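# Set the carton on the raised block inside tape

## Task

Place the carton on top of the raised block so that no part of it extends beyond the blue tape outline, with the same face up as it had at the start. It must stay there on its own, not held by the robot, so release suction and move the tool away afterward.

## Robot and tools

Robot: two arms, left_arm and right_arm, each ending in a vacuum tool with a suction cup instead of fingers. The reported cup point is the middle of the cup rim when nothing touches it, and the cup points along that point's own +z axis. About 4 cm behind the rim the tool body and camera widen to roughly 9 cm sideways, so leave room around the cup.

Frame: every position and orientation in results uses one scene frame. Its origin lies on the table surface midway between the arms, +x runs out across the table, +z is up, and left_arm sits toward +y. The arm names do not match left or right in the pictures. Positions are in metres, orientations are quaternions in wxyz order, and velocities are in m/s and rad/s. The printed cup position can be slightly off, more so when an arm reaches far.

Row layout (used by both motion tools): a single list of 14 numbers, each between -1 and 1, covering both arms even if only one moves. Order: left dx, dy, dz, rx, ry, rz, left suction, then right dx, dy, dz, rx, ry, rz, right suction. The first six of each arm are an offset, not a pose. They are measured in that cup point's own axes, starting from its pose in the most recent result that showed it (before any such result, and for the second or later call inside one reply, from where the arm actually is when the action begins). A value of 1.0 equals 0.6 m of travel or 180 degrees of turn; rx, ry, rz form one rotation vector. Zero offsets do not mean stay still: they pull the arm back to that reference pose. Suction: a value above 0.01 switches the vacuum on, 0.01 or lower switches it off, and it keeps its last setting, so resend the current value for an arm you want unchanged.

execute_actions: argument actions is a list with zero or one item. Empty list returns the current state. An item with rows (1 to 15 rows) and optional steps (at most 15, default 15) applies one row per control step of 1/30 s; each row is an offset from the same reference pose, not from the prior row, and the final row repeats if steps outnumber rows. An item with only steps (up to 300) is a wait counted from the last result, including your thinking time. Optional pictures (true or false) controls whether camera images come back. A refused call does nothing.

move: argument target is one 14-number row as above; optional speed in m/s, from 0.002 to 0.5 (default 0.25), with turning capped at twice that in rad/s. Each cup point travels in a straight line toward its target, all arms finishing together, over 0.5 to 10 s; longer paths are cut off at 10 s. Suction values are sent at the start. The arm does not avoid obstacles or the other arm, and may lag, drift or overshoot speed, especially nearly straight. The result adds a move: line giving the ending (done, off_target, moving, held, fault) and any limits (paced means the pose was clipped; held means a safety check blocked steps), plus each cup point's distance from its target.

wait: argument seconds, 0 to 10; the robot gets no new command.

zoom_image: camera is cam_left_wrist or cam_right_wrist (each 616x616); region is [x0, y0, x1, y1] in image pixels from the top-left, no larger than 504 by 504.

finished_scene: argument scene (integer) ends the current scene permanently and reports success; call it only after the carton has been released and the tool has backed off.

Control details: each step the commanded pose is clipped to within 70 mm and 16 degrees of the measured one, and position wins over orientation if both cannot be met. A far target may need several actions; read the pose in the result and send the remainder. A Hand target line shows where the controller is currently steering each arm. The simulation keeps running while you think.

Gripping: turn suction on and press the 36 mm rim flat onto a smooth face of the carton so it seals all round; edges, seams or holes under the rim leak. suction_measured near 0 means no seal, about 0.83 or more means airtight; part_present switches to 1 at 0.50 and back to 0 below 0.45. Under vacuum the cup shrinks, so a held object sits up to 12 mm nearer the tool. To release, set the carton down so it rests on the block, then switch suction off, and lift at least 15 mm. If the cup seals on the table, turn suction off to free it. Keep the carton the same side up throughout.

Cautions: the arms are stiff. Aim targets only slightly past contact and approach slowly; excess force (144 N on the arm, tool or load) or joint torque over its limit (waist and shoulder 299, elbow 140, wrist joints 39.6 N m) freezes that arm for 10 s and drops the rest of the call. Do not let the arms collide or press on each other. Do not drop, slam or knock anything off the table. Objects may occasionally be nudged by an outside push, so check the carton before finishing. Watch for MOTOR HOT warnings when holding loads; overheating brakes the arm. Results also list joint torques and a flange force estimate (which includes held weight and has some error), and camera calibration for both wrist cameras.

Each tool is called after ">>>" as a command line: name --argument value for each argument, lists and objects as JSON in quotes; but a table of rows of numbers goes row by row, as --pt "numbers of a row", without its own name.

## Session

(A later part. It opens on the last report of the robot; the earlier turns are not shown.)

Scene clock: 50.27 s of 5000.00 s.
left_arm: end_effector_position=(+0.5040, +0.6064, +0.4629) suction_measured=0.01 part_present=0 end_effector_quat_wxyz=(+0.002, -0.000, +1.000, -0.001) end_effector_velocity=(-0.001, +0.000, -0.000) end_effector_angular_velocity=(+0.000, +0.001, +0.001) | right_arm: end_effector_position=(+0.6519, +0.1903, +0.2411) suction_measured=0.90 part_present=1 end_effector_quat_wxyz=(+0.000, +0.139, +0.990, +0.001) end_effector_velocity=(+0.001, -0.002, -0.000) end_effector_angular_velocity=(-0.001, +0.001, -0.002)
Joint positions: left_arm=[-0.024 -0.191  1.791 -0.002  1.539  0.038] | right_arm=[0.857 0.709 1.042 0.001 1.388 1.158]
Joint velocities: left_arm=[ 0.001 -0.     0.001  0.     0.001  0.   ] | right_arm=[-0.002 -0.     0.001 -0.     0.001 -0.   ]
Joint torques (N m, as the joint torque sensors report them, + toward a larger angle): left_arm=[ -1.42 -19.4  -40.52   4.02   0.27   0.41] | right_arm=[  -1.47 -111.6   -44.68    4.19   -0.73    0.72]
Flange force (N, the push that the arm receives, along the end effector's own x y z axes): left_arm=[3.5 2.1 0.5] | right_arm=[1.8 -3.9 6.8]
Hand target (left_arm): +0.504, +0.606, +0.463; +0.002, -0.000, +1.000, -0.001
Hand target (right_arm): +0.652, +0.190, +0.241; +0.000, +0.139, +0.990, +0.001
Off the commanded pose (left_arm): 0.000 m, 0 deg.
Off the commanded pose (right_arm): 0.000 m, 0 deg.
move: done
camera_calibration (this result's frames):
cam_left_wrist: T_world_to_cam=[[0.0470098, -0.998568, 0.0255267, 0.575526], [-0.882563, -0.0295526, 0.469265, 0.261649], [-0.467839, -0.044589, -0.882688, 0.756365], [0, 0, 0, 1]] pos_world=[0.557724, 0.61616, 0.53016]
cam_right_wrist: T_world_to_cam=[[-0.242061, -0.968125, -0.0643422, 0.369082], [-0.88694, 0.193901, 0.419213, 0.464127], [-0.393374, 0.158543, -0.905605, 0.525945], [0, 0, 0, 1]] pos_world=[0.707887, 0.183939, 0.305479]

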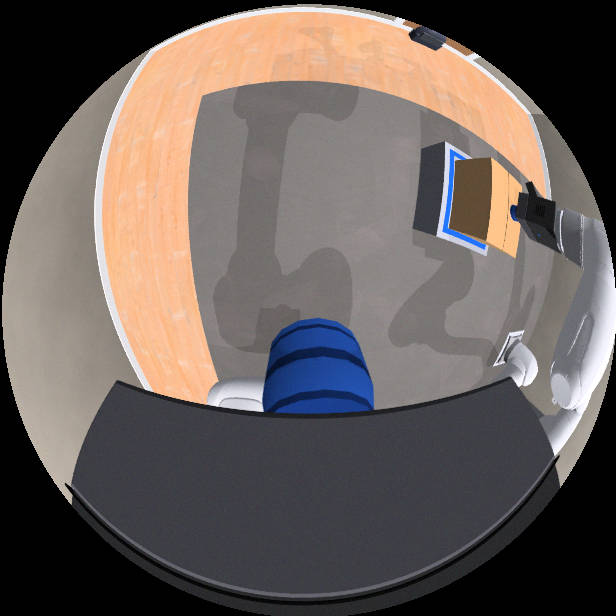

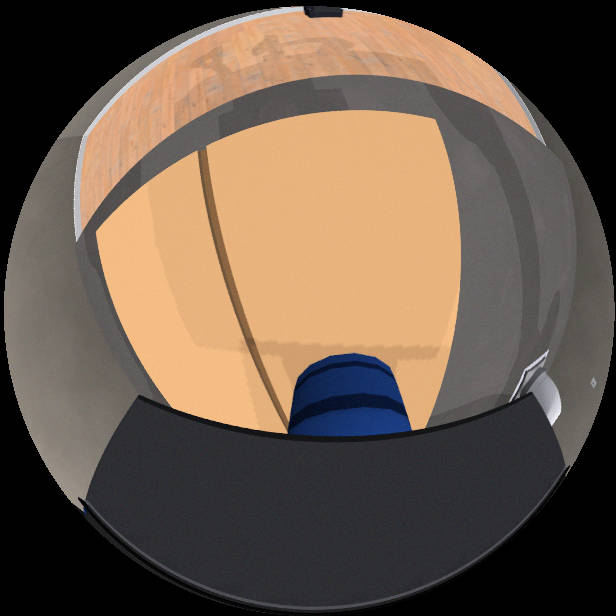

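>>> move --target '[0,0,0,0,0,0,0,-0.002,-0.009,0.004,0,0,0,1]' --speed 0.01

>>> execute_actions --actions '[{"rows":[[0,0,0,0,0,0,0,0,0,0,0,0,0,0]],"steps":10}]' --pictures false

>>> move --target '[0,0,0,0,0,0,0,0,0,-0.06,0,0,0,0]' --speed 0.05

>>> move --target '[0,0,0,0,0,0,0,-0.2,-0.3,-0.3,0,0,0,0]' --speed 0.3

Scene clock: 57.77 s of 5000.00 s.
left_arm: end_effector_position=(+0.5040, +0.6064, +0.4629) suction_measured=0.01 part_present=0 end_effector_quat_wxyz=(+0.002, -0.000, +1.000, -0.001) end_effector_velocity=(+0.000, -0.000, -0.000) end_effector_angular_velocity=(-0.000, +0.000, +0.000) | right_arm: end_effector_position=(+0.6516, +0.1850, +0.2391) suction_measured=0.90 part_present=1 end_effector_quat_wxyz=(+0.000, +0.139, +0.990, +0.002) end_effector_velocity=(+0.000, -0.001, -0.002) end_effector_angular_velocity=(-0.002, +0.002, -0.002)
Joint positions: left_arm=[-0.024 -0.191  1.791 -0.002  1.539  0.038] | right_arm=[0.853 0.701 1.059 0.001 1.378 1.155]
Joint velocities: left_arm=[-0.     0.     0.    -0.    -0.    -0.001] | right_arm=[-0.001  0.001  0.002 -0.    -0.     0.001]
Joint torques (N m, as the joint torque sensors report them, + toward a larger angle): left_arm=[ -3.98 -17.61 -40.68   3.99   0.32   0.09] | right_arm=[-16.13 -28.4   13.13  -0.19   6.77   0.55]
Flange force (N, the push that the arm receives, along the end effector's own x y z axes): left_arm=[5.8 8.2 1.2] | right_arm=[8.6 22.9 -80.4]
Hand target (left_arm): +0.504, +0.606, +0.463; +0.002, -0.000, +1.000, -0.001
Hand target (right_arm): +0.652, +0.185, +0.239; +0.000, +0.139, +0.990, +0.001
Off the commanded pose (left_arm): 0.000 m, 0 deg.
Off the commanded pose (right_arm): 0.000 m, 0 deg.
After step 90, 3.67 s passed at rest.
move: done
camera_calibration (this result's frames):
cam_left_wrist: T_world_to_cam=[[0.0470098, -0.998568, 0.0255267, 0.575526], [-0.882563, -0.0295526, 0.469265, 0.261649], [-0.467839, -0.044589, -0.882688, 0.756365], [0, 0, 0, 1]] pos_world=[0.557723, 0.61616, 0.53016]
cam_right_wrist: T_world_to_cam=[[-0.241974, -0.968104, -0.0649877, 0.363837], [-0.887127, 0.19361, 0.418951, 0.465974], [-0.393006, 0.159028, -0.90568, 0.524545], [0, 0, 0, 1]] pos_world=[0.707567, 0.178598, 0.303494]

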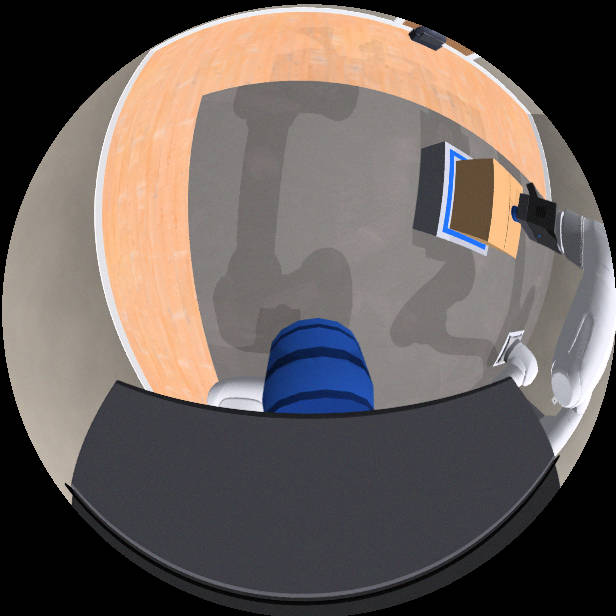

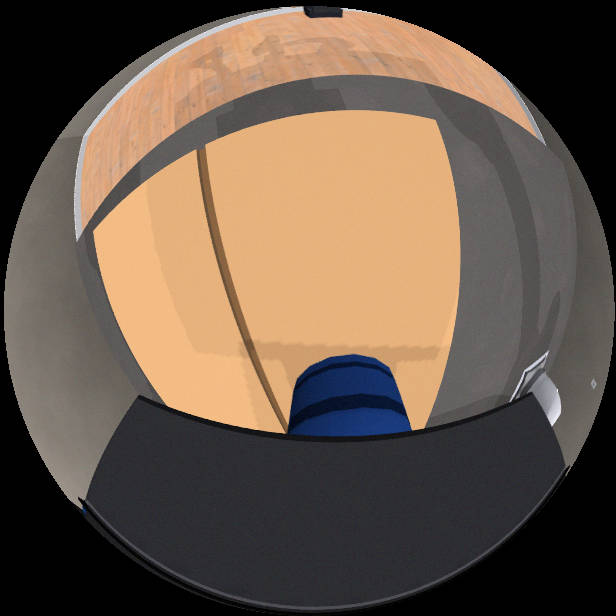

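Scene clock: 58.10 s of 5000.00 s.
left_arm: end_effector_position=(+0.5040, +0.6064, +0.4629) suction_measured=0.01 part_present=0 end_effector_quat_wxyz=(+0.002, -0.000, +1.000, -0.001) end_effector_velocity=(-0.000, -0.000, -0.000) end_effector_angular_velocity=(-0.000, +0.000, +0.001) | right_arm: end_effector_position=(+0.6516, +0.1850, +0.2392) suction_measured=0.00 part_present=0 end_effector_quat_wxyz=(+0.000, +0.139, +0.990, +0.002) end_effector_velocity=(+0.001, -0.000, -0.000) end_effector_angular_velocity=(-0.000, +0.000, -0.001)
Joint positions: left_arm=[-0.024 -0.191  1.791 -0.002  1.539  0.038] | right_arm=[0.853 0.701 1.059 0.001 1.378 1.155]
Joint velocities: left_arm=[-0.001 -0.     0.001 -0.     0.    -0.002] | right_arm=[-0.001  0.001 -0.001 -0.     0.     0.   ]
Joint torques (N m, as the joint torque sensors report them, + toward a larger angle): left_arm=[  0.59 -19.06 -40.06   3.9    0.16  -0.19] | right_arm=[-17.4  -17.34  21.78  -0.04   6.95   0.57]
Flange force (N, the push that the arm receives, along the end effector's own x y z axes): left_arm=[2.9 -1.0 -0.4] | right_arm=[7.3 29.8 -94.4]
Hand target (left_arm): +0.504, +0.606, +0.463; +0.002, -0.000, +1.000, -0.001
Hand target (right_arm): +0.652, +0.185, +0.239; +0.000, +0.139, +0.990, +0.002
Off the commanded pose (left_arm): 0.000 m, 0 deg.
Off the commanded pose (right_arm): 0.000 m, 0 deg.
Steps of this call (steps 1 to 10: all 10 steps of this action). Readings (end_effector_position | what the end effector reports):
1: left_arm (+0.5040, +0.6064, +0.4629) | right_arm (+0.6516, +0.1850, +0.2391) | left_arm suction_measured=0.01 part_present=0 | right_arm suction_measured=0.69 part_present=1
2: left_arm (+0.5040, +0.6064, +0.4629) | right_arm (+0.6516, +0.1850, +0.2392) | left_arm suction_measured=0.01 part_present=0 | right_arm suction_measured=0.30 part_present=0
4: left_arm (+0.5040, +0.6064, +0.4629) | right_arm (+0.6516, +0.1850, +0.2392) | left_arm suction_measured=0.01 part_present=0 | right_arm suction_measured=0.00 part_present=0
8: left_arm (+0.5040, +0.6064, +0.4629) | right_arm (+0.6516, +0.1850, +0.2392) | left_arm suction_measured=0.01 part_present=0 | right_arm suction_measured=0.00 part_present=0
10: the state above

Scene clock: 59.37 s of 5000.00 s.
left_arm: end_effector_position=(+0.5040, +0.6064, +0.4629) suction_measured=0.01 part_present=0 end_effector_quat_wxyz=(+0.002, -0.000, +1.000, -0.001) end_effector_velocity=(+0.000, +0.000, -0.000) end_effector_angular_velocity=(+0.000, +0.001, +0.002) | right_arm: end_effector_position=(+0.6516, +0.1849, +0.2751) suction_measured=0.00 part_present=0 end_effector_quat_wxyz=(+0.000, +0.139, +0.990, +0.002) end_effector_velocity=(-0.000, +0.000, +0.001) end_effector_angular_velocity=(+0.001, -0.000, -0.000)
Joint positions: left_arm=[-0.024 -0.191  1.791 -0.002  1.539  0.038] | right_arm=[0.853 0.69  1.013 0.001 1.436 1.155]
Joint velocities: left_arm=[ 0.001  0.001 -0.     0.     0.    -0.001] | right_arm=[ 0.    -0.    -0.002  0.     0.001  0.   ]
Joint torques (N m, as the joint torque sensors report them, + toward a larger angle): left_arm=[  0.24 -18.61 -39.79   4.59  -0.19   0.14] | right_arm=[  -2.88 -103.48  -40.94    4.2     0.36    0.51]
Flange force (N, the push that the arm receives, along the end effector's own x y z axes): left_arm=[2.8 -1.1 -1.3] | right_arm=[4.6 -4.9 1.6]
Hand target (left_arm): +0.504, +0.606, +0.463; +0.002, -0.000, +1.000, -0.001
Hand target (right_arm): +0.652, +0.185, +0.275; +0.000, +0.139, +0.990, +0.002
Off the commanded pose (left_arm): 0.000 m, 0 deg.
Off the commanded pose (right_arm): 0.000 m, 0 deg.
move: done
camera_calibration (this result's frames):
cam_left_wrist: T_world_to_cam=[[0.0470099, -0.998568, 0.0255267, 0.575526], [-0.882563, -0.0295527, 0.469265, 0.261649], [-0.467839, -0.044589, -0.882688, 0.756365], [0, 0, 0, 1]] pos_world=[0.557723, 0.61616, 0.53016]
cam_right_wrist: T_world_to_cam=[[-0.241954, -0.968109, -0.0649807, 0.366047], [-0.887124, 0.193592, 0.418966, 0.450914], [-0.393026, 0.159016, -0.905674, 0.557117], [0, 0, 0, 1]] pos_world=[0.707545, 0.178489, 0.339434]

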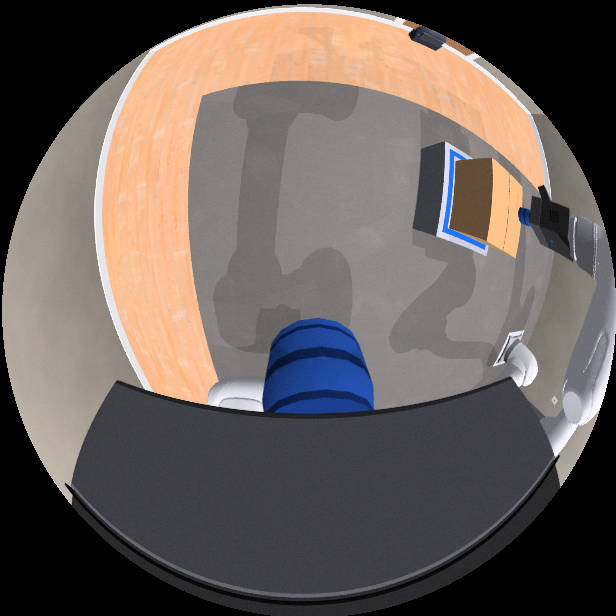

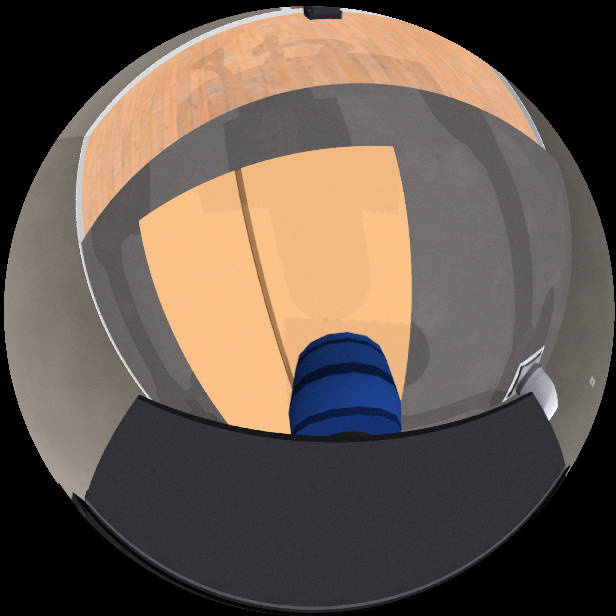

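Scene clock: 60.77 s of 5000.00 s.
left_arm: end_effector_position=(+0.5040, +0.6064, +0.4629) suction_measured=0.01 part_present=0 end_effector_quat_wxyz=(+0.002, -0.000, +1.000, -0.001) end_effector_velocity=(-0.000, +0.000, +0.000) end_effector_angular_velocity=(-0.000, +0.001, +0.001) | right_arm: end_effector_position=(+0.7174, -0.0213, +0.4548) suction_measured=0.00 part_present=0 end_effector_quat_wxyz=(+0.001, +0.139, +0.990, +0.002) end_effector_velocity=(-0.000, -0.000, +0.003) end_effector_angular_velocity=(+0.005, -0.001, -0.001)
Joint positions: left_arm=[-0.024 -0.191  1.791 -0.002  1.539  0.038] | right_arm=[0.637 0.481 1.027 0.001 1.63  0.938]
Joint velocities: left_arm=[ 0.001 -0.     0.    -0.     0.001 -0.   ] | right_arm=[-0.001 -0.003 -0.001  0.003 -0.001  0.   ]
Joint torques (N m, as the joint torque sensors report them, + toward a larger angle): left_arm=[  1.94 -18.61 -40.5    4.05  -0.02   0.07] | right_arm=[ -3.52 -82.52 -41.27   4.26   0.05   0.28]
Flange force (N, the push that the arm receives, along the end effector's own x y z axes): left_arm=[4.4 -5.2 -0.2] | right_arm=[11.0 -8.6 2.0]
Hand target (left_arm): +0.504, +0.606, +0.463; +0.002, -0.000, +1.000, -0.001
Hand target (right_arm): +0.717, -0.021, +0.455; +0.001, +0.139, +0.990, +0.002
Off the commanded pose (left_arm): 0.000 m, 0 deg.
Off the commanded pose (right_arm): 0.001 m, 0 deg.
move: done
camera_calibration (this result's frames):
cam_left_wrist: T_world_to_cam=[[0.04701, -0.998568, 0.0255269, 0.575526], [-0.882563, -0.0295527, 0.469265, 0.261649], [-0.467839, -0.0445892, -0.882688, 0.756365], [0, 0, 0, 1]] pos_world=[0.557723, 0.61616, 0.53016]
cam_right_wrist: T_world_to_cam=[[-0.241625, -0.968206, -0.0647678, 0.193713], [-0.887465, 0.193494, 0.418288, 0.474486], [-0.392457, 0.158548, -0.906002, 0.778315], [0, 0, 0, 1]] pos_world=[0.773351, -0.0276573, 0.519229]

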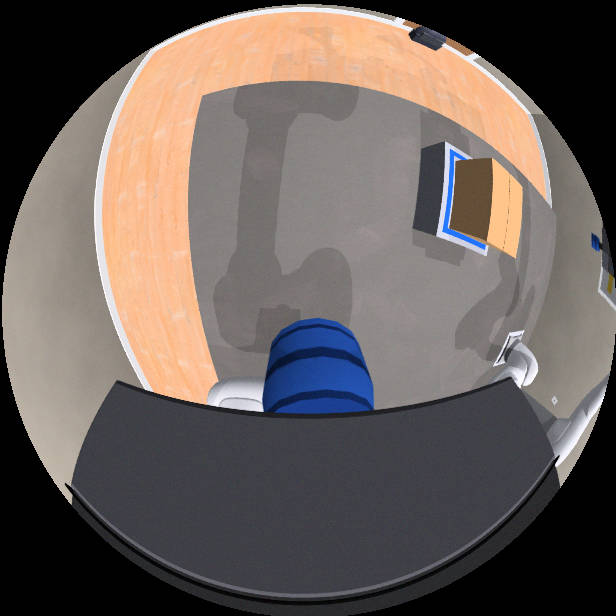

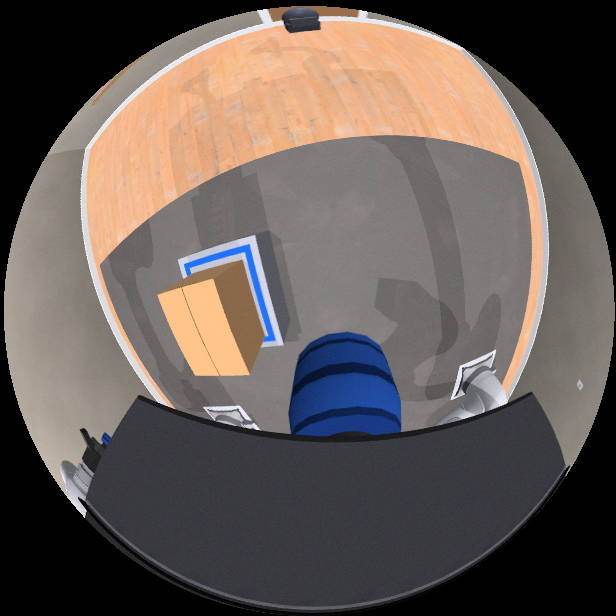

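>>> finished_scene --scene 2

The scene is finished: the task was done.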